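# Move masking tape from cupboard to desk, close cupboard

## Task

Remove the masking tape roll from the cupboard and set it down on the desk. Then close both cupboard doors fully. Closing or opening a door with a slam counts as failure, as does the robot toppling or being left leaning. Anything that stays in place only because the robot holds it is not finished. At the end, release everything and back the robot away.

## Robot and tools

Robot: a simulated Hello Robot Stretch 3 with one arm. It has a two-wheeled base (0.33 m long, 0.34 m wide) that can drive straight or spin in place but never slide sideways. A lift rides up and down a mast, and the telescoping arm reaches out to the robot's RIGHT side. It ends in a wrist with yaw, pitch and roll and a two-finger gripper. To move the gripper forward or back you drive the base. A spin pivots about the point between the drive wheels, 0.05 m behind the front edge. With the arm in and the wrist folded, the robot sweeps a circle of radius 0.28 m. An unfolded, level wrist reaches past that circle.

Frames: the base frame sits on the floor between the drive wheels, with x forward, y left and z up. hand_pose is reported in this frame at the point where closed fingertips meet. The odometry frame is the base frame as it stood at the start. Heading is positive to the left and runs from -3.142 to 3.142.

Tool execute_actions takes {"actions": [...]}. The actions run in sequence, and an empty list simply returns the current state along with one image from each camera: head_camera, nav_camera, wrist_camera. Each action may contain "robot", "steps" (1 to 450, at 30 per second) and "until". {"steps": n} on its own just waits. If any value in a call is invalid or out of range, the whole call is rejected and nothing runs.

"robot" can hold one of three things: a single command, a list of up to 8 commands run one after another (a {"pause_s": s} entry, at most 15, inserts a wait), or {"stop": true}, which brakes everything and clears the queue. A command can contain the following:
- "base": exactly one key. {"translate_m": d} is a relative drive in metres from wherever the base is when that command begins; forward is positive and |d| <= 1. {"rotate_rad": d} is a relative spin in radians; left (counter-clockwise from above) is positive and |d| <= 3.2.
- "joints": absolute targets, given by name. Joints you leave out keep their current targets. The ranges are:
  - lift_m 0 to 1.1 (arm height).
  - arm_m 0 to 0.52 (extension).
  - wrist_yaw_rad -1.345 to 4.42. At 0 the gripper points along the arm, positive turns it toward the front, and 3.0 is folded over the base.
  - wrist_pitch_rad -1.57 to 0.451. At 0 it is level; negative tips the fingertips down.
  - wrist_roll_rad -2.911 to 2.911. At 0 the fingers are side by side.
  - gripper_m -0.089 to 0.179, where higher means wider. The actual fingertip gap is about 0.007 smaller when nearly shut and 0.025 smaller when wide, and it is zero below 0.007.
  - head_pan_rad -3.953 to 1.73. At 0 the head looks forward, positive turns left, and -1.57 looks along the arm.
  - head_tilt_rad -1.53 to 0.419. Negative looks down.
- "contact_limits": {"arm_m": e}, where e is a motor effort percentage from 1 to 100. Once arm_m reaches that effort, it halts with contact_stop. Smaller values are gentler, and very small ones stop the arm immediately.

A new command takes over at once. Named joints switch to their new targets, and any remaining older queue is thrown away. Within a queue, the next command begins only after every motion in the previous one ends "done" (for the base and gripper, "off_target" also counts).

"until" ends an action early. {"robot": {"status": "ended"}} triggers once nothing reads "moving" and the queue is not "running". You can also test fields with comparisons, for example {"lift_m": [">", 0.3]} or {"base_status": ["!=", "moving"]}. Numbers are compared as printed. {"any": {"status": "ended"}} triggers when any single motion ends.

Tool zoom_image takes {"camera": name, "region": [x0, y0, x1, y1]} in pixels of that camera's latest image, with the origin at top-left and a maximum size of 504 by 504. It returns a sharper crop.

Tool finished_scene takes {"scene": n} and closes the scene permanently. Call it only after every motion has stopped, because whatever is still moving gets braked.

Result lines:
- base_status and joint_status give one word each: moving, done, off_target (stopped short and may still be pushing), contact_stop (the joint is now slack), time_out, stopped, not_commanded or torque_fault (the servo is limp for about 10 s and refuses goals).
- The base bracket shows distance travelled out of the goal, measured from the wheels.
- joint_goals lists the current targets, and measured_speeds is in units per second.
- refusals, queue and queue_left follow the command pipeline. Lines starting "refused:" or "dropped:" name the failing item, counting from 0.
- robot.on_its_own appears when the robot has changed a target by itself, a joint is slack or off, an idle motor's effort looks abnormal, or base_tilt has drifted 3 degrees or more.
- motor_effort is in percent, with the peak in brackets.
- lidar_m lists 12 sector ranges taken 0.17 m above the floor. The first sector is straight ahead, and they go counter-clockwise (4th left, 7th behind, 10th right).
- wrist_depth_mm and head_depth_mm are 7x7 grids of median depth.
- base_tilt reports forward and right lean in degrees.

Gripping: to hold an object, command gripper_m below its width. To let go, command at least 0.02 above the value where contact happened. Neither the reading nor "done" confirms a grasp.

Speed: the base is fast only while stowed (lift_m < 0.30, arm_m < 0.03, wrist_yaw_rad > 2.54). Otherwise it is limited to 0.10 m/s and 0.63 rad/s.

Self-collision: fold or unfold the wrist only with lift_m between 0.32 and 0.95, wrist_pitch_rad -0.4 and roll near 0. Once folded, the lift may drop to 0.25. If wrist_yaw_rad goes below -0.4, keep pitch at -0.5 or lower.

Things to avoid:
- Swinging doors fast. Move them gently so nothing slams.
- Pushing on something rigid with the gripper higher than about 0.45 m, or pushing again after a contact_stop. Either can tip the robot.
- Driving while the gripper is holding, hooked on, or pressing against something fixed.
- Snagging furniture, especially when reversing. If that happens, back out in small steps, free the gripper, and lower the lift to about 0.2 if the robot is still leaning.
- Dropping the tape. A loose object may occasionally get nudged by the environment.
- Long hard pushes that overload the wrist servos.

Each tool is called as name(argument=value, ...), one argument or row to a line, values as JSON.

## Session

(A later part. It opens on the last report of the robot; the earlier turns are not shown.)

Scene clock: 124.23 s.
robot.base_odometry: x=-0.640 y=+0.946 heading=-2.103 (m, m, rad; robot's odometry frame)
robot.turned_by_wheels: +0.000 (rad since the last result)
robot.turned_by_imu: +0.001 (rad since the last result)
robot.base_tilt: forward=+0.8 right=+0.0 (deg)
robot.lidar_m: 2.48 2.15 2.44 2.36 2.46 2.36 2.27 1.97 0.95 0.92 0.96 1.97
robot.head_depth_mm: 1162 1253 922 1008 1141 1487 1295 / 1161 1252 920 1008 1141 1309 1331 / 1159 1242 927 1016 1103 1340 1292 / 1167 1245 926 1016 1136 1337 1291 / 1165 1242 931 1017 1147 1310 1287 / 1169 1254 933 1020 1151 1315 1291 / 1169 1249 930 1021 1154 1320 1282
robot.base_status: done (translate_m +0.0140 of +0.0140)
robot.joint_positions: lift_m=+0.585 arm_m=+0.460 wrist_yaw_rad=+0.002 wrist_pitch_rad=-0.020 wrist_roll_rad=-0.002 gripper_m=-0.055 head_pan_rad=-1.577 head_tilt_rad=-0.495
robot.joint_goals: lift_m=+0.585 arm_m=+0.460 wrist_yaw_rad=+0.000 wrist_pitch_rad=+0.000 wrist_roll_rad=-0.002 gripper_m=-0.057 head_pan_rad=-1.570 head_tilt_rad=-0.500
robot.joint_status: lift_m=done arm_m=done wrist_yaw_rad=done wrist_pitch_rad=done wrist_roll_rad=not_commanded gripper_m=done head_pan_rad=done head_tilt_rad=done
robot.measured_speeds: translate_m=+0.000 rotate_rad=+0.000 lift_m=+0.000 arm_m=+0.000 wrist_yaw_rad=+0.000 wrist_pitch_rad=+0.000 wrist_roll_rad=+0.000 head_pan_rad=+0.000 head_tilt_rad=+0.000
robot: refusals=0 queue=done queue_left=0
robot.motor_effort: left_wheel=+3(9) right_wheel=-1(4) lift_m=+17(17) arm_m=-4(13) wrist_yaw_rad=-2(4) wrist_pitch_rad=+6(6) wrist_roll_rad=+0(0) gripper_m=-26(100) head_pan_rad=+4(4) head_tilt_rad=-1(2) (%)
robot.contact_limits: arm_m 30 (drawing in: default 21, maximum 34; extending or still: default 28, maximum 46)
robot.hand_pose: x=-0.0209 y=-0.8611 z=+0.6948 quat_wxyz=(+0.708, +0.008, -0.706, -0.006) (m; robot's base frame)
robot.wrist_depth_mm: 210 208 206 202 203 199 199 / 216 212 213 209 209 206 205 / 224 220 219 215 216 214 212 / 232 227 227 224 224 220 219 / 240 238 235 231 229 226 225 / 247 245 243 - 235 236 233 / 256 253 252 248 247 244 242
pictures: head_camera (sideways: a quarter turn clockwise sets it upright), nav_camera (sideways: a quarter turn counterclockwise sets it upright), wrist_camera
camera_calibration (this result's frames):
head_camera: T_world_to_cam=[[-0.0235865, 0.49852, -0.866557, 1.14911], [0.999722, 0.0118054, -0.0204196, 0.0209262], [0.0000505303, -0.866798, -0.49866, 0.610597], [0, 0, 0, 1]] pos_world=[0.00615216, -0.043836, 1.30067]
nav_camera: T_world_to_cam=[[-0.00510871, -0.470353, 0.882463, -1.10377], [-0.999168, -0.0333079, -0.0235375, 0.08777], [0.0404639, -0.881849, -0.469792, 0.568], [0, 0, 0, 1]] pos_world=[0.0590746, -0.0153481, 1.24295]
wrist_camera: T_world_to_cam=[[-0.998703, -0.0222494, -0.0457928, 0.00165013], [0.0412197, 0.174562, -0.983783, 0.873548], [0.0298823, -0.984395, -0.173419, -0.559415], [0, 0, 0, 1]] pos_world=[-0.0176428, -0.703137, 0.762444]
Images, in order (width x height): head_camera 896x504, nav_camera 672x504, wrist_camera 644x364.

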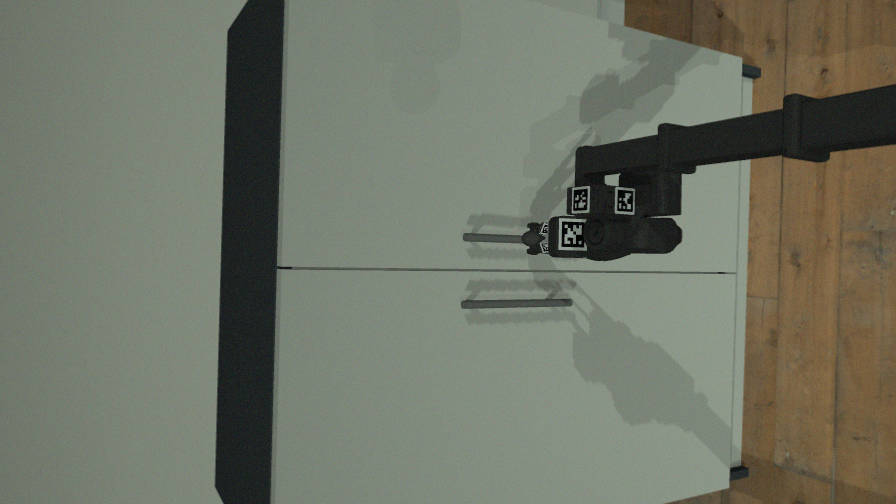

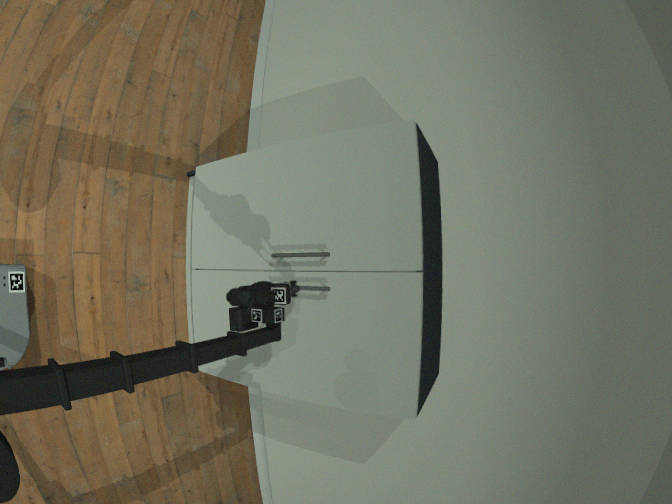

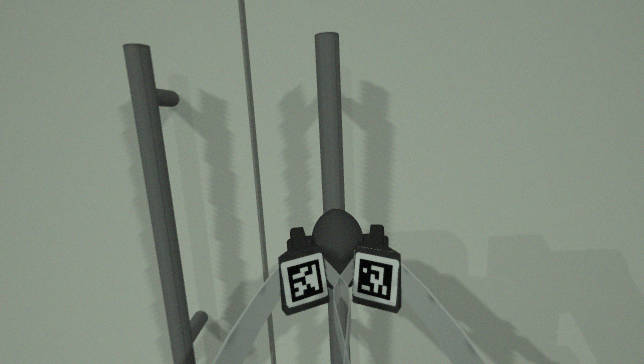

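execute_actions(
  actions=[
    {"robot":[{"joints":{"gripper_m":0.04}},{"joints":{"arm_m":0.515},"contact_limits":{"arm_m":10}}],"steps":450,"until":{"robot":{"status":"ended"}}},
    {"robot":{"joints":{"gripper_m":-0.04}},"steps":450,"until":{"robot":{"status":"ended"}}},
  ],
)

Scene clock: 149.47 s.
robot.base_odometry: x=-0.640 y=+0.946 heading=-2.103 (m, m, rad; robot's odometry frame)
robot.turned_by_wheels: +0.000 (rad since the last result)
robot.turned_by_imu: +0.001 (rad since the last result)
robot.base_tilt: forward=+0.9 right=+0.0 (deg)
robot.lidar_m: 2.48 2.15 2.43 2.37 2.45 2.34 2.27 1.97 0.95 0.92 0.96 1.97
robot.head_depth_mm: 1158 1246 918 1010 1136 1485 1312 / 1164 1255 919 1010 1148 1310 1339 / 1170 1245 923 1013 1101 1333 1284 / 1169 1238 927 1012 1146 1309 1293 / 1169 1256 926 1020 1149 1311 1287 / 1170 1255 929 1019 1147 1326 1277 / 1177 1244 930 1023 1157 1330 1281
robot.base_status: done (translate_m +0.0140 of +0.0140)
robot.joint_positions: lift_m=+0.585 arm_m=+0.501 wrist_yaw_rad=-0.008 wrist_pitch_rad=-0.023 wrist_roll_rad=-0.002 gripper_m=-0.039 head_pan_rad=-1.577 head_tilt_rad=-0.495
robot.joint_goals: lift_m=+0.585 arm_m=+0.501 wrist_yaw_rad=+0.000 wrist_pitch_rad=+0.000 wrist_roll_rad=-0.002 gripper_m=-0.040 head_pan_rad=-1.570 head_tilt_rad=-0.500
robot.joint_status: lift_m=done arm_m=contact_stop wrist_yaw_rad=done wrist_pitch_rad=done wrist_roll_rad=not_commanded gripper_m=done head_pan_rad=done head_tilt_rad=done
robot.measured_speeds: translate_m=+0.000 rotate_rad=+0.000 lift_m=+0.000 arm_m=+0.000 wrist_yaw_rad=+0.000 wrist_pitch_rad=+0.000 wrist_roll_rad=+0.000 head_pan_rad=+0.000 head_tilt_rad=+0.000
robot: refusals=0 queue=done queue_left=0
robot.on_its_own: arm_m is slack since a contact_stop, until your next command for it (your +0.515 is given up)
robot.motor_effort: left_wheel=+4(5) right_wheel=-5(5) lift_m=+17(17) arm_m=+0(13) wrist_yaw_rad=+7(10) wrist_pitch_rad=+7(8) wrist_roll_rad=+0(0) gripper_m=-27(100) head_pan_rad=+4(4) head_tilt_rad=-2(1) (%)
robot.contact_limits: arm_m 10 (drawing in: default 21, maximum 34; extending or still: default 28, maximum 46)
robot.hand_pose: x=-0.0234 y=-0.9013 z=+0.6940 quat_wxyz=(+0.708, +0.006, -0.706, -0.011) (m; robot's base frame)
robot.wrist_depth_mm: 168 168 168 165 166 165 164 / 173 173 173 170 171 170 168 / 179 178 179 175 177 176 174 / 187 183 185 182 182 181 179 / 194 191 191 151 188 187 186 / 200 197 197 195 - 193 191 / 207 204 204 202 203 199 199
pictures: head_camera (sideways: a quarter turn clockwise sets it upright), nav_camera (sideways: a quarter turn counterclockwise sets it upright), wrist_camera
camera_calibration (this result's frames):
head_camera: T_world_to_cam=[[-0.0235852, 0.498781, -0.866407, 1.14891], [0.999722, 0.0118121, -0.0204142, 0.0209193], [0.0000518435, -0.866647, -0.498921, 0.610937], [0, 0, 0, 1]] pos_world=[0.00615218, -0.0438357, 1.30066]
nav_camera: T_world_to_cam=[[-0.00511008, -0.470619, 0.882321, -1.10359], [-0.999168, -0.0333013, -0.0235493, 0.0877855], [0.0404652, -0.881708, -0.470058, 0.568346], [0, 0, 0, 1]] pos_world=[0.0590747, -0.0153303, 1.24294]
wrist_camera: T_world_to_cam=[[-0.998876, -0.0120186, -0.0458549, 0.00739997], [0.0430067, 0.177105, -0.983252, 0.88188], [0.0199385, -0.984119, -0.176389, -0.596977], [0, 0, 0, 1]] pos_world=[-0.0186323, -0.743592, 0.762149]
Images, in order (width x height): head_camera 896x504, nav_camera 672x504, wrist_camera 644x364.

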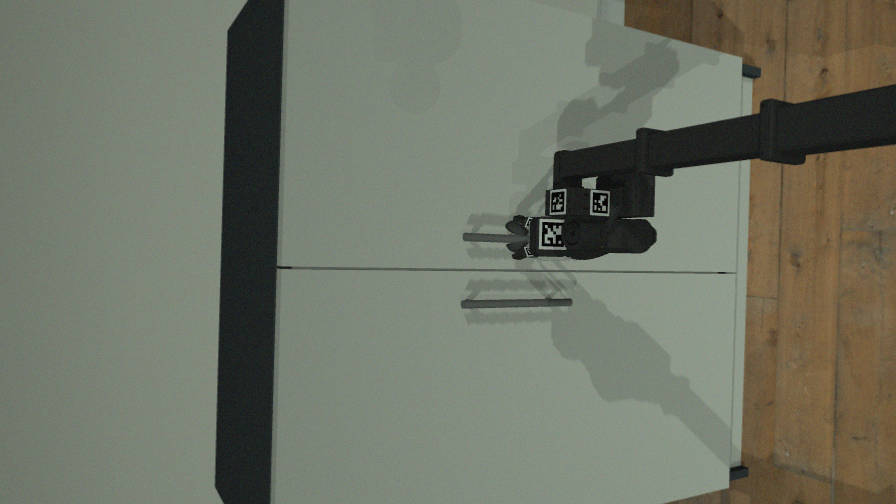

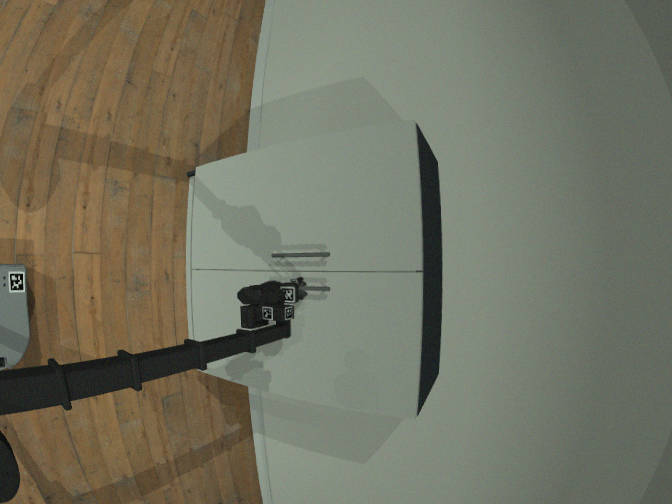

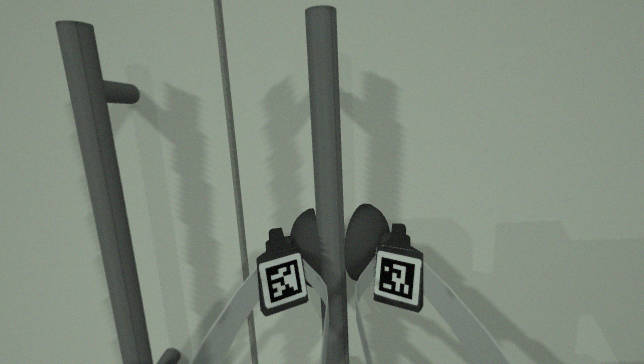

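execute_actions(
  actions=[
    {"robot":{"joints":{"gripper_m":-0.089}},"steps":8},
    {"robot":{"joints":{"arm_m":0.48},"contact_limits":{"arm_m":30}},"steps":450,"until":{"robot":{"status":"ended"}}},
  ],
)

Scene clock: 155.70 s.
robot.base_odometry: x=-0.640 y=+0.946 heading=-2.103 (m, m, rad; robot's odometry frame)
robot.turned_by_wheels: +0.000 (rad since the last result)
robot.turned_by_imu: +0.000 (rad since the last result)
robot.base_tilt: forward=+0.7 right=+0.0 (deg)
robot.lidar_m: 2.48 2.15 2.43 2.36 2.45 2.35 2.26 1.97 0.94 0.87 0.93 1.98
robot.head_depth_mm: 1155 1259 913 1002 1131 1487 1300 / 1158 1250 913 992 1128 1297 1331 / 1161 1239 901 988 1075 1312 1296 / 1172 1244 898 975 1090 1278 1295 / 1166 1246 888 966 1097 1256 1287 / 1171 1245 894 982 1107 1285 1280 / 1175 1245 911 1003 1141 1326 1291
robot.base_status: done (translate_m +0.0140 of +0.0140)
robot.joint_positions: lift_m=+0.585 arm_m=+0.480 wrist_yaw_rad=+0.000 wrist_pitch_rad=-0.021 wrist_roll_rad=-0.002 gripper_m=-0.087 head_pan_rad=-1.577 head_tilt_rad=-0.495
robot.joint_goals: lift_m=+0.585 arm_m=+0.480 wrist_yaw_rad=+0.000 wrist_pitch_rad=+0.000 wrist_roll_rad=-0.002 gripper_m=-0.089 head_pan_rad=-1.570 head_tilt_rad=-0.500
robot.joint_status: lift_m=done arm_m=done wrist_yaw_rad=done wrist_pitch_rad=done wrist_roll_rad=not_commanded gripper_m=done head_pan_rad=done head_tilt_rad=done
robot.measured_speeds: translate_m=+0.000 rotate_rad=+0.000 lift_m=+0.000 arm_m=+0.000 wrist_yaw_rad=+0.000 wrist_pitch_rad=+0.000 wrist_roll_rad=+0.000 head_pan_rad=+0.000 head_tilt_rad=+0.000
robot: refusals=0 queue=done queue_left=0
robot.motor_effort: left_wheel=-1(8) right_wheel=+1(5) lift_m=+17(16) arm_m=-4(14) wrist_yaw_rad=+1(7) wrist_pitch_rad=+6(7) wrist_roll_rad=+0(0) gripper_m=-46(100) head_pan_rad=+4(4) head_tilt_rad=-1(2) (%)
robot.contact_limits: arm_m 30 (drawing in: default 21, maximum 34; extending or still: default 28, maximum 46)
robot.hand_pose: x=-0.0216 y=-0.8811 z=+0.6944 quat_wxyz=(+0.708, +0.008, -0.706, -0.008) (m; robot's base frame)
robot.wrist_depth_mm: 144 140 159 161 163 163 165 / 144 145 164 165 167 169 170 / 155 150 168 169 173 174 176 / 160 157 173 175 179 180 182 / 135 162 179 145 184 186 189 / 134 168 166 150 191 193 194 / 140 176 173 194 199 198 203
pictures: head_camera (sideways: a quarter turn clockwise sets it upright), nav_camera (sideways: a quarter turn counterclockwise sets it upright), wrist_camera
camera_calibration (this result's frames):
head_camera: T_world_to_cam=[[-0.0235847, 0.498841, -0.866373, 1.14887], [0.999722, 0.0118132, -0.020413, 0.0209177], [0.0000518426, -0.866613, -0.498981, 0.611014], [0, 0, 0, 1]] pos_world=[0.00615217, -0.0438356, 1.30066]
nav_camera: T_world_to_cam=[[-0.00511056, -0.47068, 0.882289, -1.10354], [-0.999168, -0.0332994, -0.023552, 0.087789], [0.0404652, -0.881675, -0.470118, 0.568425], [0, 0, 0, 1]] pos_world=[0.0590748, -0.0153262, 1.24294]
wrist_camera: T_world_to_cam=[[-0.998761, -0.0194047, -0.0458208, 0.00300232], [0.0417058, 0.175842, -0.983534, 0.877674], [0.0271424, -0.984227, -0.174815, -0.578079], [0, 0, 0, 1]] pos_world=[-0.017915, -0.723235, 0.762303]
Images, in order (width x height): head_camera 896x504, nav_camera 672x504, wrist_camera 644x364.

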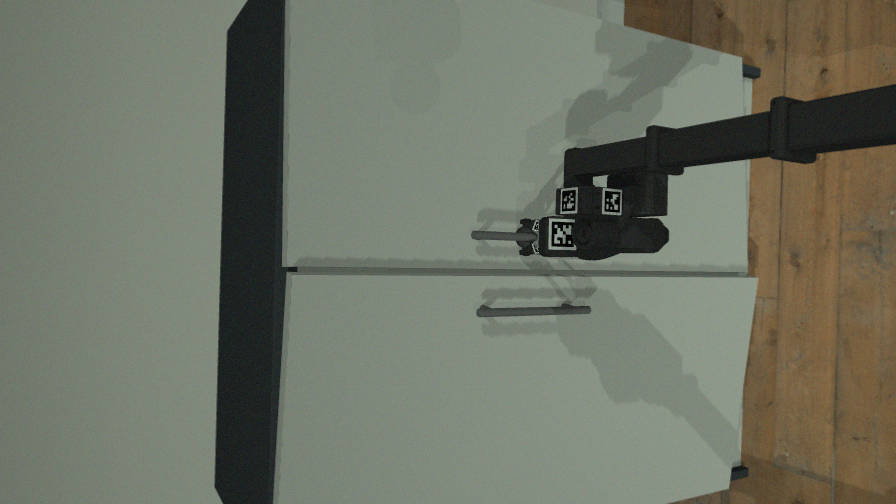

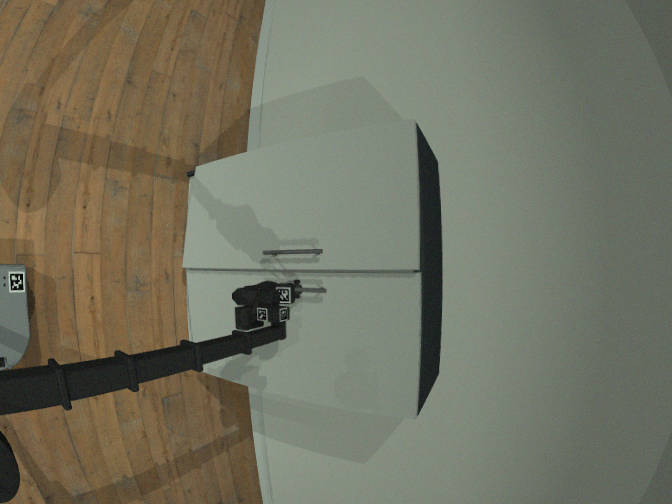

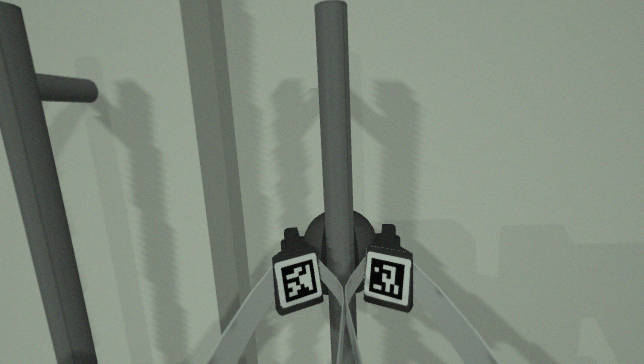

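execute_actions(
  actions=[
    {"robot":[{"joints":{"gripper_m":-0.02,"arm_m":0.445,"wrist_yaw_rad":0.05},"base":{"translate_m":-0.024}},{"joints":{"arm_m":0.408,"wrist_yaw_rad":0.1},"base":{"translate_m":-0.025}}],"steps":450,"until":{"robot":{"status":"ended"}}},
  ],
)

Scene clock: 186.83 s.
robot.base_odometry: x=-0.615 y=+0.989 heading=-2.103 (m, m, rad; robot's odometry frame)
robot.turned_by_wheels: +0.000 (rad since the last result)
robot.turned_by_imu: +0.003 (rad since the last result)
robot.base_tilt: forward=+0.7 right=+0.0 (deg)
robot.lidar_m: 2.53 2.20 2.42 2.36 2.46 2.30 2.22 1.97 0.92 0.82 0.88 1.97
robot.head_depth_mm: 1160 1252 907 996 1654 1574 1305 / 1158 1256 888 963 1096 1274 1356 / 1164 1239 861 934 1043 1282 1298 / 1167 1244 839 909 991 1212 1295 / 1166 1238 839 906 1029 1171 1288 / 1184 1252 856 927 1053 1226 1292 / 1174 1250 878 965 1098 1279 1281
robot.base_status: done (translate_m -0.0250 of -0.0250)
robot.joint_positions: lift_m=+0.585 arm_m=+0.408 wrist_yaw_rad=+0.112 wrist_pitch_rad=-0.022 wrist_roll_rad=-0.002 gripper_m=-0.019 head_pan_rad=-1.577 head_tilt_rad=-0.495
robot.joint_goals: lift_m=+0.585 arm_m=+0.408 wrist_yaw_rad=+0.100 wrist_pitch_rad=+0.000 wrist_roll_rad=-0.002 gripper_m=-0.020 head_pan_rad=-1.570 head_tilt_rad=-0.500
robot.joint_status: lift_m=done arm_m=done wrist_yaw_rad=done wrist_pitch_rad=done wrist_roll_rad=not_commanded gripper_m=done head_pan_rad=done head_tilt_rad=done
robot.measured_speeds: translate_m=+0.000 rotate_rad=+0.000 lift_m=+0.000 arm_m=+0.000 wrist_yaw_rad=+0.000 wrist_pitch_rad=+0.000 wrist_roll_rad=+0.000 head_pan_rad=+0.000 head_tilt_rad=+0.000
robot: refusals=0 queue=done queue_left=0
robot.motor_effort: left_wheel=+8(14) right_wheel=-6(7) lift_m=+17(18) arm_m=-4(9) wrist_yaw_rad=-11(16) wrist_pitch_rad=+6(6) wrist_roll_rad=+0(0) gripper_m=-16(47) head_pan_rad=+5(4) head_tilt_rad=-2(1) (%)
robot.hand_pose: x=+0.0070 y=-0.8074 z=+0.6943 quat_wxyz=(+0.707, +0.047, -0.705, +0.032) (m; robot's base frame)
robot.wrist_depth_mm: 191 175 163 164 170 175 179 / 193 180 169 170 175 181 185 / 201 185 175 174 181 186 192 / 207 194 195 181 188 193 197 / 218 204 197 151 193 200 204 / 250 214 212 175 202 206 213 / 272 217 206 199 208 214 220
pictures: head_camera (sideways: a quarter turn clockwise sets it upright), nav_camera (sideways: a quarter turn counterclockwise sets it upright), wrist_camera
camera_calibration (this result's frames):
head_camera: T_world_to_cam=[[-0.0235848, 0.498841, -0.866372, 1.14887], [0.999722, 0.0118135, -0.020413, 0.0209176], [0.0000520497, -0.866613, -0.498981, 0.611015], [0, 0, 0, 1]] pos_world=[0.00615218, -0.0438356, 1.30066]
nav_camera: T_world_to_cam=[[-0.00511044, -0.47068, 0.882289, -1.10354], [-0.999168, -0.0332997, -0.023552, 0.087789], [0.0404654, -0.881675, -0.470119, 0.568426], [0, 0, 0, 1]] pos_world=[0.0590748, -0.0153262, 1.24294]
wrist_camera: T_world_to_cam=[[-0.990314, -0.131062, -0.045835, -0.0571933], [0.0216901, 0.18003, -0.983422, 0.866817], [0.137141, -0.974891, -0.175444, -0.499218], [0, 0, 0, 1]] pos_world=[-0.00697752, -0.650233, 0.762241]
Images, in order (width x height): head_camera 896x504, nav_camera 672x504, wrist_camera 644x364.

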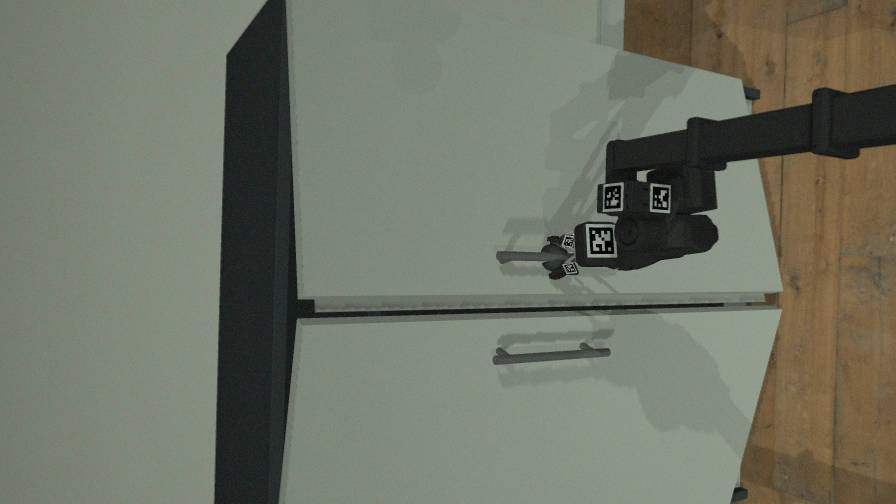

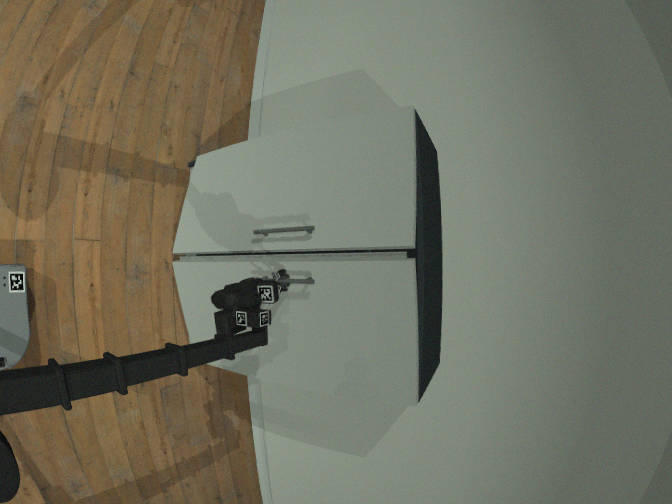

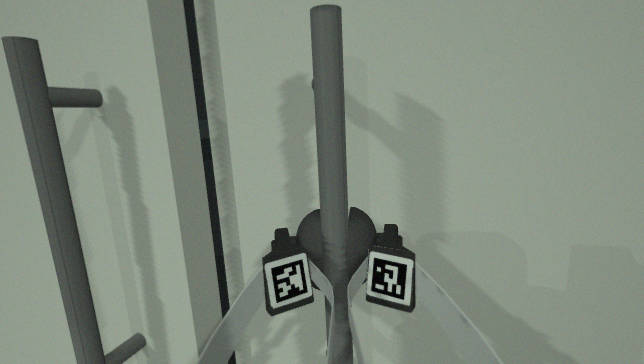

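execute_actions(
  actions=[
    {"robot":[{"joints":{"arm_m":0.361,"wrist_yaw_rad":0.2},"base":{"translate_m":-0.042}},{"joints":{"arm_m":0.320,"wrist_yaw_rad":0.3},"base":{"translate_m":-0.053}},{"joints":{"arm_m":0.285,"wrist_yaw_rad":0.4,"head_pan_rad":-1.3},"base":{"translate_m":-0.059}}],"steps":450,"until":{"robot":{"status":"ended"}}},
  ],
)

Scene clock: 203.70 s.
robot.base_odometry: x=-0.537 y=+1.121 heading=-2.103 (m, m, rad; robot's odometry frame)
robot.turned_by_wheels: +0.000 (rad since the last result)
robot.turned_by_imu: +0.002 (rad since the last result)
robot.base_tilt: forward=+0.8 right=+0.0 (deg)
robot.lidar_m: 2.68 2.34 2.45 2.36 2.45 2.14 2.06 1.97 1.44 0.66 0.86 1.98
robot.head_depth_mm: 1126 1201 867 808 933 1084 - / 1154 1232 894 763 878 1009 1229 / 1189 1257 973 727 811 942 1151 / 1224 1296 969 976 1053 1174 1233 / 1258 1340 905 987 1127 1301 1294 / 1294 1377 974 1081 1240 1431 1279 / 1334 1457 1041 1211 1814 1537 1287
robot.base_status: done (translate_m -0.0590 of -0.0590)
robot.joint_positions: lift_m=+0.585 arm_m=+0.285 wrist_yaw_rad=+0.401 wrist_pitch_rad=-0.023 wrist_roll_rad=-0.002 gripper_m=-0.019 head_pan_rad=-1.307 head_tilt_rad=-0.495
robot.joint_goals: lift_m=+0.585 arm_m=+0.285 wrist_yaw_rad=+0.400 wrist_pitch_rad=+0.000 wrist_roll_rad=-0.002 gripper_m=-0.020 head_pan_rad=-1.300 head_tilt_rad=-0.500
robot.joint_status: lift_m=done arm_m=done wrist_yaw_rad=done wrist_pitch_rad=done wrist_roll_rad=not_commanded gripper_m=done head_pan_rad=done head_tilt_rad=done
robot.measured_speeds: translate_m=+0.000 rotate_rad=+0.000 lift_m=+0.000 arm_m=+0.000 wrist_yaw_rad=+0.000 wrist_pitch_rad=+0.000 wrist_roll_rad=+0.000 head_pan_rad=+0.000 head_tilt_rad=+0.000
robot: refusals=0 queue=done queue_left=0
robot.motor_effort: left_wheel=+3(22) right_wheel=-1(11) lift_m=+17(17) arm_m=-4(2) wrist_yaw_rad=-1(47) wrist_pitch_rad=+6(7) wrist_roll_rad=+0(0) gripper_m=-16(20) head_pan_rad=+4(32) head_tilt_rad=-2(3) (%)
robot.hand_pose: x=+0.0783 y=-0.6657 z=+0.6939 quat_wxyz=(+0.695, +0.149, -0.690, +0.133) (m; robot's base frame)
robot.wrist_depth_mm: - 465 160 165 177 188 202 / - 497 165 169 183 195 210 / - 531 172 174 188 202 216 / - 578 176 178 195 210 225 / - 616 202 153 202 217 234 / - 676 213 157 212 224 244 / - 738 222 197 216 236 252
pictures: head_camera (sideways: a quarter turn clockwise sets it upright), nav_camera (sideways: a quarter turn counterclockwise sets it upright), wrist_camera
camera_calibration (this result's frames):
head_camera: T_world_to_cam=[[-0.155595, 0.474541, -0.866372, 1.14967], [0.960464, 0.277653, -0.020413, 0.0211571], [0.230865, -0.835296, -0.498981, 0.609607], [0, 0, 0, 1]] pos_world=[0.0178255, -0.0422383, 1.30066]
nav_camera: T_world_to_cam=[[0.120436, -0.45504, 0.882289, -1.10431], [-0.954208, -0.298216, -0.023552, 0.0875147], [0.27383, -0.839051, -0.470119, 0.567002], [0, 0, 0, 1]] pos_world=[0.0612433, -0.000663279, 1.24294]
wrist_camera: T_world_to_cam=[[-0.91179, -0.408088, -0.0458602, -0.158596], [-0.0311431, 0.180069, -0.983161, 0.843374], [0.409474, -0.895008, -0.176894, -0.33807], [0, 0, 0, 1]] pos_world=[0.0200898, -0.519162, 0.762097]
Images, in order (width x height): head_camera 896x504, nav_camera 672x504, wrist_camera 644x364.

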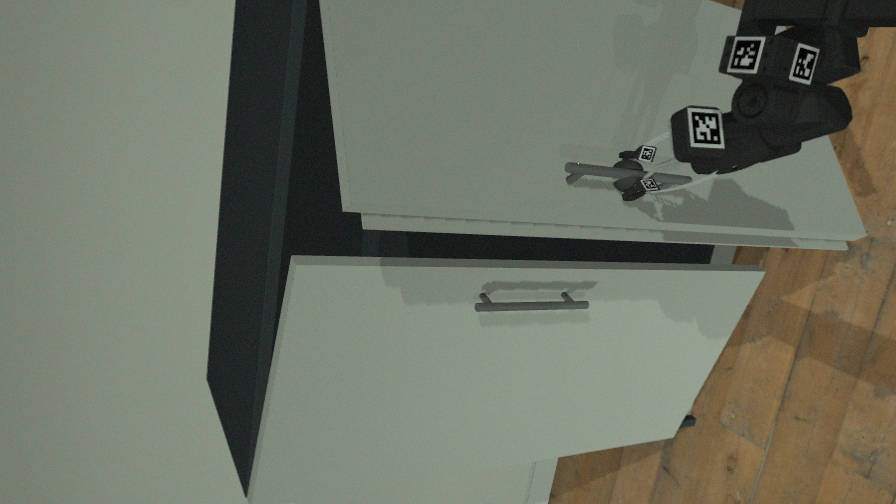

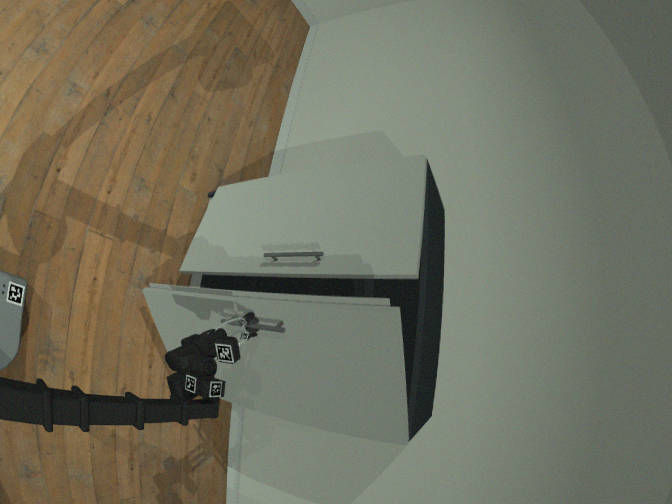

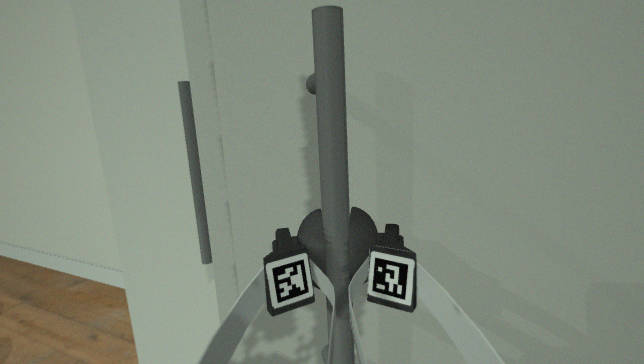

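execute_actions(
  actions=[
    {"robot":[{"joints":{"arm_m":0.25,"wrist_yaw_rad":0.5},"base":{"translate_m":-0.077}},{"joints":{"arm_m":0.2335,"wrist_yaw_rad":0.65},"base":{"translate_m":-0.09}},{"joints":{"arm_m":0.2325,"wrist_yaw_rad":0.8},"base":{"translate_m":-0.092}},{"joints":{"arm_m":0.2567,"wrist_yaw_rad":1.0,"head_pan_rad":-1.1},"base":{"translate_m":-0.099}},{"joints":{"arm_m":0.2874,"wrist_yaw_rad":1.15},"base":{"translate_m":-0.087}}],"steps":450,"until":{"robot":{"status":"ended"}}},
  ],
)

Scene clock: 231.03 s.
robot.base_odometry: x=-0.311 y=+1.505 heading=-2.103 (m, m, rad; robot's odometry frame)
robot.turned_by_wheels: +0.000 (rad since the last result)
robot.turned_by_imu: +0.003 (rad since the last result)
robot.base_tilt: forward=+0.8 right=-0.1 (deg)
robot.lidar_m: 3.12 2.77 2.45 2.37 2.29 1.68 1.62 1.68 1.44 0.94 0.89 1.22
robot.head_depth_mm: 1152 1221 1293 1453 1612 1581 1239 / 1197 1269 929 1052 1361 1582 1246 / 1256 1329 900 992 1119 1307 1294 / 1331 1403 896 979 1106 1274 1283 / 1403 1462 892 965 1088 1241 1283 / 1490 1565 896 966 1328 1472 1283 / 1576 1658 1193 1376 1694 1551 1289
robot.base_status: done (translate_m -0.0870 of -0.0870)
robot.joint_positions: lift_m=+0.585 arm_m=+0.287 wrist_yaw_rad=+1.148 wrist_pitch_rad=-0.022 wrist_roll_rad=-0.002 gripper_m=-0.020 head_pan_rad=-1.107 head_tilt_rad=-0.495
robot.joint_goals: lift_m=+0.585 arm_m=+0.287 wrist_yaw_rad=+1.150 wrist_pitch_rad=+0.000 wrist_roll_rad=-0.002 gripper_m=-0.020 head_pan_rad=-1.100 head_tilt_rad=-0.500
robot.joint_status: lift_m=done arm_m=done wrist_yaw_rad=done wrist_pitch_rad=done wrist_roll_rad=not_commanded gripper_m=done head_pan_rad=done head_tilt_rad=done
robot.measured_speeds: translate_m=+0.000 rotate_rad=+0.000 lift_m=+0.000 arm_m=+0.000 wrist_yaw_rad=+0.000 wrist_pitch_rad=+0.000 wrist_roll_rad=+0.000 head_pan_rad=+0.000 head_tilt_rad=+0.000
robot: refusals=0 queue=done queue_left=0
robot.motor_effort: left_wheel=+1(27) right_wheel=+0(18) lift_m=+17(18) arm_m=+4(18) wrist_yaw_rad=+2(74) wrist_pitch_rad=+6(7) wrist_roll_rad=+0(0) gripper_m=-10(23) head_pan_rad=+4(26) head_tilt_rad=-1(2) (%)
robot.hand_pose: x=+0.2117 y=-0.5370 z=+0.6942 quat_wxyz=(+0.599, +0.390, -0.589, +0.378) (m; robot's base frame)
robot.wrist_depth_mm: - - - 515 443 386 336 / - - - 523 451 394 344 / - - - 553 472 399 359 / - - - 578 484 409 365 / - - - - 488 424 374 / - - - - 487 437 387 / - - - - 539 451 396
pictures: head_camera (sideways: a quarter turn clockwise sets it upright), nav_camera (sideways: a quarter turn counterclockwise sets it upright), wrist_camera
camera_calibration (this result's frames):
head_camera: T_world_to_cam=[[-0.246778, 0.434165, -0.866372, 1.15023], [0.886149, 0.462951, -0.020413, 0.0216104], [0.392225, -0.772772, -0.498981, 0.608623], [0, 0, 0, 1]] pos_world=[0.025984, -0.0390665, 1.30066]
nav_camera: T_world_to_cam=[[0.208446, -0.422039, 0.882289, -1.10485], [-0.875932, -0.48186, -0.023552, 0.0870372], [0.43508, -0.767915, -0.470119, 0.566019], [0, 0, 0, 1]] pos_world=[0.0602756, 0.0103063, 1.24294]
wrist_camera: T_world_to_cam=[[-0.391976, -0.918833, -0.0458369, -0.368761], [-0.144014, 0.110494, -0.983387, 0.811359], [0.908633, -0.378864, -0.175636, -0.106785], [0, 0, 0, 1]] pos_world=[0.0693305, -0.468937, 0.762222]
Images, in order (width x height): head_camera 896x504, nav_camera 672x504, wrist_camera 644x364.

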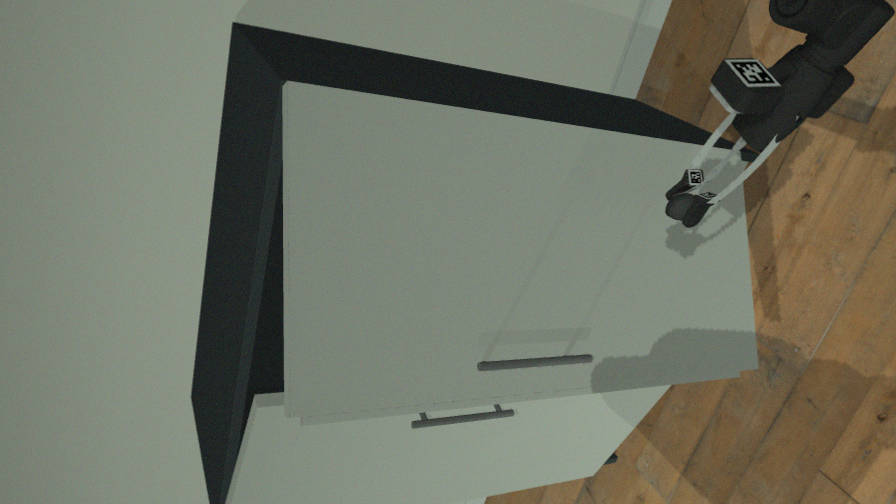

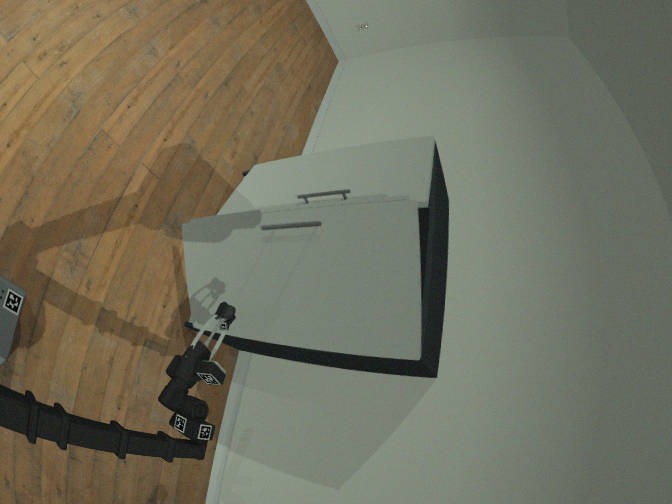

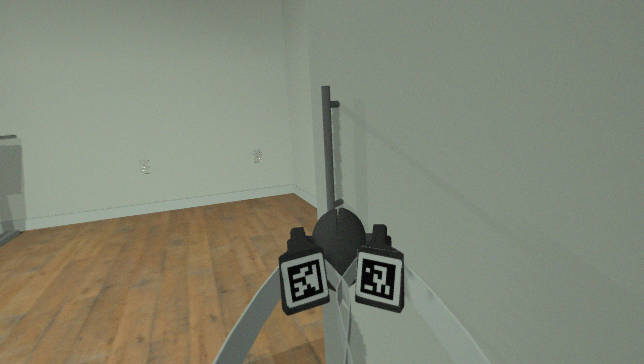

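execute_actions(
  actions=[
    {"robot":{"joints":{"arm_m":0.15,"wrist_yaw_rad":0.0,"head_pan_rad":-1.65,"gripper_m":0.0},"base":{"translate_m":0.69}},"steps":450,"until":{"robot":{"status":"ended"}}},
  ],
)

Scene clock: 252.33 s.
robot.base_odometry: x=-0.661 y=+0.910 heading=-2.103 (m, m, rad; robot's odometry frame)
robot.turned_by_wheels: +0.000 (rad since the last result)
robot.turned_by_imu: +0.000 (rad since the last result)
robot.base_tilt: forward=+0.7 right=+0.0 (deg)
robot.lidar_m: 2.44 2.12 2.43 2.36 2.45 2.40 2.31 1.96 0.77 0.68 0.90 1.98
robot.head_depth_mm: 1183 1274 865 965 1182 1531 1301 / 1176 1262 801 840 993 1195 1307 / 1177 1251 918 752 849 1013 1183 / 1161 1249 1385 1213 1334 1029 - / 1166 1232 830 900 1013 1163 1276 / 1162 1233 851 925 1051 1211 1282 / 1150 1226 866 946 1078 1253 1281
robot.base_status: done (translate_m +0.6900 of +0.6900)
robot.joint_positions: lift_m=+0.585 arm_m=+0.150 wrist_yaw_rad=+0.002 wrist_pitch_rad=-0.022 wrist_roll_rad=-0.002 gripper_m=+0.000 head_pan_rad=-1.643 head_tilt_rad=-0.495
robot.joint_goals: lift_m=+0.585 arm_m=+0.150 wrist_yaw_rad=+0.000 wrist_pitch_rad=+0.000 wrist_roll_rad=-0.002 gripper_m=+0.000 head_pan_rad=-1.650 head_tilt_rad=-0.500
robot.joint_status: lift_m=done arm_m=done wrist_yaw_rad=done wrist_pitch_rad=done wrist_roll_rad=not_commanded gripper_m=done head_pan_rad=done head_tilt_rad=done
robot.measured_speeds: translate_m=+0.000 rotate_rad=+0.000 lift_m=+0.000 arm_m=+0.000 wrist_yaw_rad=+0.000 wrist_pitch_rad=+0.000 wrist_roll_rad=+0.000 head_pan_rad=+0.000 head_tilt_rad=+0.000
robot: refusals=0 queue=done queue_left=0
robot.motor_effort: left_wheel=+1(7) right_wheel=-1(3) lift_m=+18(17) arm_m=-4(8) wrist_yaw_rad=-2(0) wrist_pitch_rad=+6(6) wrist_roll_rad=+0(0) gripper_m=-2(64) head_pan_rad=-4(45) head_tilt_rad=-1(0) (%)
robot.hand_pose: x=-0.0210 y=-0.5510 z=+0.6942 quat_wxyz=(+0.708, +0.009, -0.706, -0.007) (m; robot's base frame)
robot.wrist_depth_mm: 500 461 427 912 269 309 411 / 523 472 434 938 278 297 431 / - 500 451 579 284 315 458 / - 518 472 - 297 348 478 / - 529 482 458 305 362 523 / - 567 512 - 317 381 553 / - 591 534 504 331 414 968
pictures: head_camera (sideways: a quarter turn clockwise sets it upright), nav_camera (sideways: a quarter turn counterclockwise sets it upright), wrist_camera
camera_calibration (this result's frames):
head_camera: T_world_to_cam=[[0.00942964, 0.499309, -0.866372, 1.14866], [0.998317, -0.054273, -0.020413, 0.0209262], [-0.057213, -0.864722, -0.498981, 0.611364], [0, 0, 0, 1]] pos_world=[0.00325546, -0.0437432, 1.30066]
nav_camera: T_world_to_cam=[[-0.0362014, -0.469314, 0.882289, -1.10335], [-0.999184, 0.0327971, -0.023552, 0.0877891], [-0.0178833, -0.882422, -0.470119, 0.568782], [0, 0, 0, 1]] pos_world=[0.0579462, -0.0187932, 1.24294]
wrist_camera: T_world_to_cam=[[-0.998711, -0.0217851, -0.0458367, 0.0087155], [0.041278, 0.176752, -0.983389, 0.8198], [0.029525, -0.984014, -0.175625, -0.25258], [0, 0, 0, 1]] pos_world=[-0.017678, -0.393253, 0.762223]
Images, in order (width x height): head_camera 896x504, nav_camera 672x504, wrist_camera 644x364.

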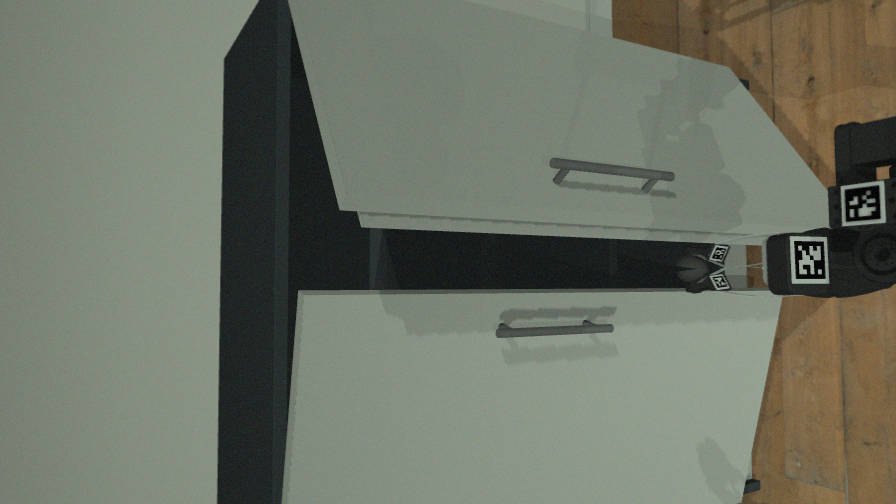

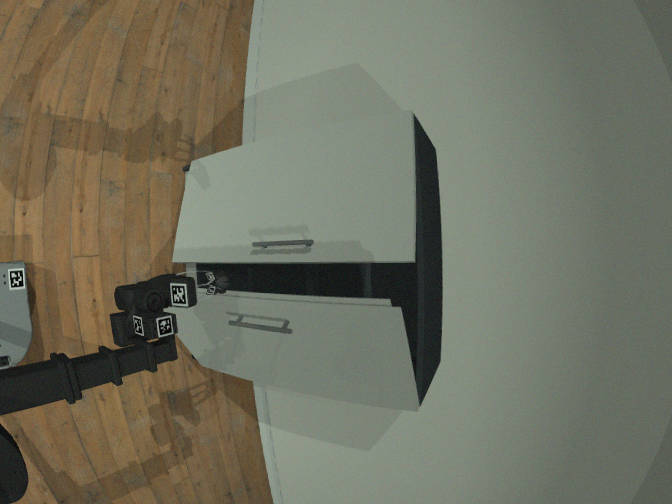

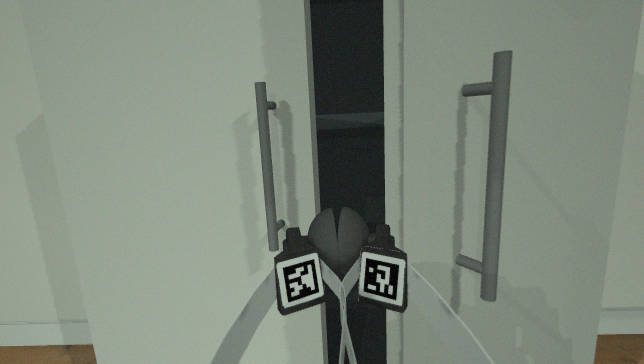

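execute_actions(
  actions=[
    {"robot":[{"joints":{"arm_m":0.36,"head_tilt_rad":-0.7},"base":{"translate_m":0.02},"contact_limits":{"arm_m":12}},{"joints":{"wrist_yaw_rad":-0.15}},{"joints":{"wrist_yaw_rad":-0.25}},{"joints":{"wrist_yaw_rad":-0.35,"arm_m":0.34}}],"steps":450,"until":{"robot":{"status":"ended"}}},
  ],
)

Scene clock: 280.77 s.
robot.base_odometry: x=-0.671 y=+0.893 heading=-2.103 (m, m, rad; robot's odometry frame)
robot.turned_by_wheels: +0.000 (rad since the last result)
robot.turned_by_imu: +0.001 (rad since the last result)
robot.base_tilt: forward=+0.8 right=+0.0 (deg)
robot.lidar_m: 2.42 2.09 2.43 2.37 2.46 2.42 2.33 1.96 0.66 0.64 0.91 1.97
robot.head_depth_mm: 1146 741 844 1118 1589 1371 1183 / 1138 860 700 857 1180 1382 1196 / 1133 1316 1175 841 - 1282 1182 / 1129 1291 1175 1406 1336 1369 1170 / 1125 788 892 1036 1273 1368 1169 / 1126 807 911 1081 1321 1361 1164 / 1116 813 942 1115 1406 1350 1156
robot.base_status: done (translate_m +0.0200 of +0.0200)
robot.joint_positions: lift_m=+0.585 arm_m=+0.340 wrist_yaw_rad=-0.348 wrist_pitch_rad=-0.022 wrist_roll_rad=-0.002 gripper_m=+0.000 head_pan_rad=-1.643 head_tilt_rad=-0.691
robot.joint_goals: lift_m=+0.585 arm_m=+0.340 wrist_yaw_rad=-0.350 wrist_pitch_rad=+0.000 wrist_roll_rad=-0.002 gripper_m=+0.000 head_pan_rad=-1.650 head_tilt_rad=-0.700
robot.joint_status: lift_m=done arm_m=done wrist_yaw_rad=done wrist_pitch_rad=done wrist_roll_rad=not_commanded gripper_m=done head_pan_rad=done head_tilt_rad=done
robot.measured_speeds: translate_m=+0.000 rotate_rad=+0.000 lift_m=+0.000 arm_m=+0.000 wrist_yaw_rad=+0.000 wrist_pitch_rad=+0.000 wrist_roll_rad=+0.000 head_pan_rad=+0.000 head_tilt_rad=+0.000
robot: refusals=0 queue=done queue_left=0
robot.motor_effort: left_wheel=+1(11) right_wheel=-2(10) lift_m=+17(17) arm_m=-4(1) wrist_yaw_rad=-2(23) wrist_pitch_rad=+6(6) wrist_roll_rad=+0(0) gripper_m=-3(2) head_pan_rad=-4(4) head_tilt_rad=-5(17) (%)
robot.hand_pose: x=-0.1086 y=-0.7257 z=+0.6943 quat_wxyz=(+0.696, -0.114, -0.697, -0.130) (m; robot's base frame)
robot.wrist_depth_mm: 195 212 740 791 673 468 75 / 200 209 738 809 696 478 77 / 206 211 725 811 628 487 79 / 212 220 774 882 741 501 82 / 216 224 812 849 728 503 84 / 223 231 680 - 648 532 87 / 213 239 525 512 553 97 90
pictures: head_camera (sideways: a quarter turn clockwise sets it upright), nav_camera (sideways: a quarter turn counterclockwise sets it upright), wrist_camera
camera_calibration (this result's frames):
head_camera: T_world_to_cam=[[0.0210112, 0.658122, -0.752618, 1.00029], [0.998571, -0.0508128, -0.0165554, 0.0158978], [-0.0491381, -0.751195, -0.658249, 0.818516], [0, 0, 0, 1]] pos_world=[0.00332794, -0.0426409, 1.29189]
nav_camera: T_world_to_cam=[[-0.0480405, -0.63175, 0.773683, -0.961676], [-0.998793, 0.0382905, -0.0307524, 0.0971538], [-0.0101969, -0.774226, -0.632827, 0.780422], [0, 0, 0, 1]] pos_world=[0.058795, -0.00703569, 1.24089]
wrist_camera: T_world_to_cam=[[-0.94573, 0.321706, -0.0458309, 0.172419], [0.0992475, 0.151659, -0.983438, 0.842478], [-0.309427, -0.934615, -0.175357, -0.423005], [0, 0, 0, 1]] pos_world=[-0.0514408, -0.578584, 0.76225]
Images, in order (width x height): head_camera 896x504, nav_camera 672x504, wrist_camera 644x364.

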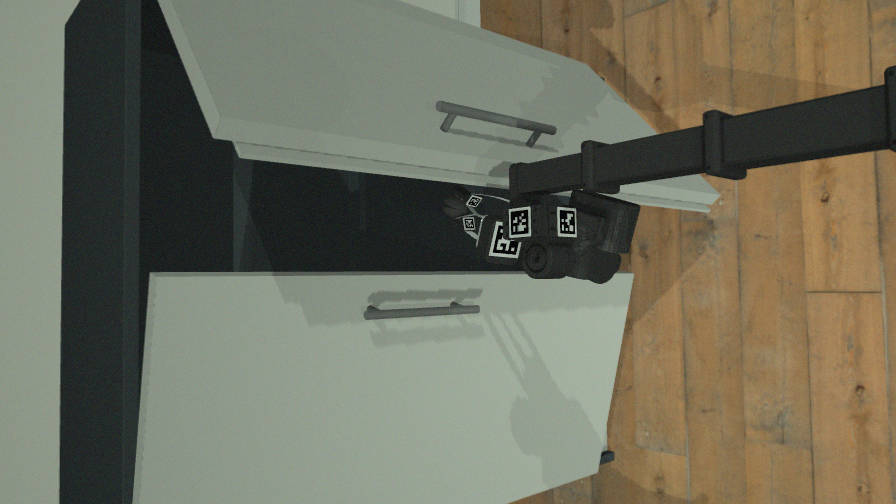

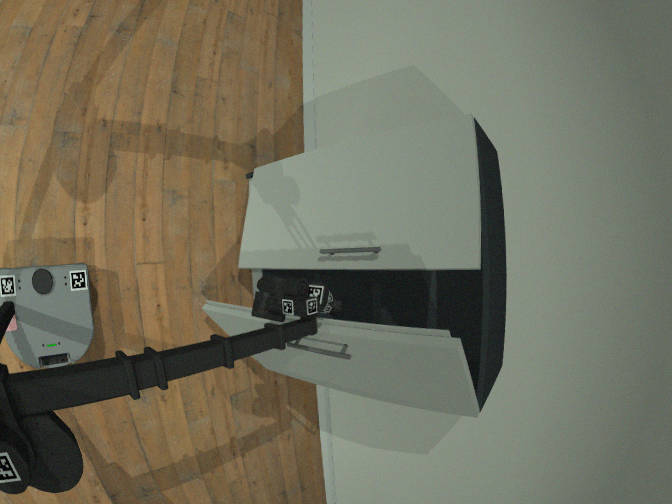

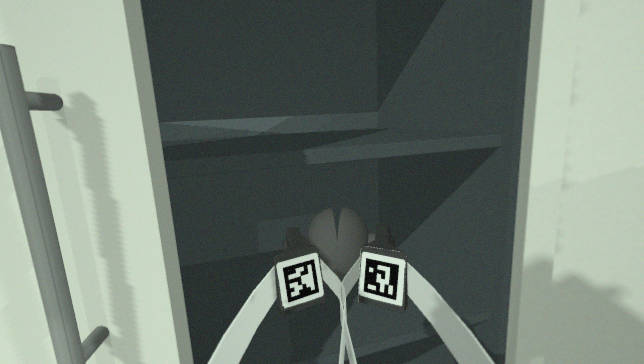

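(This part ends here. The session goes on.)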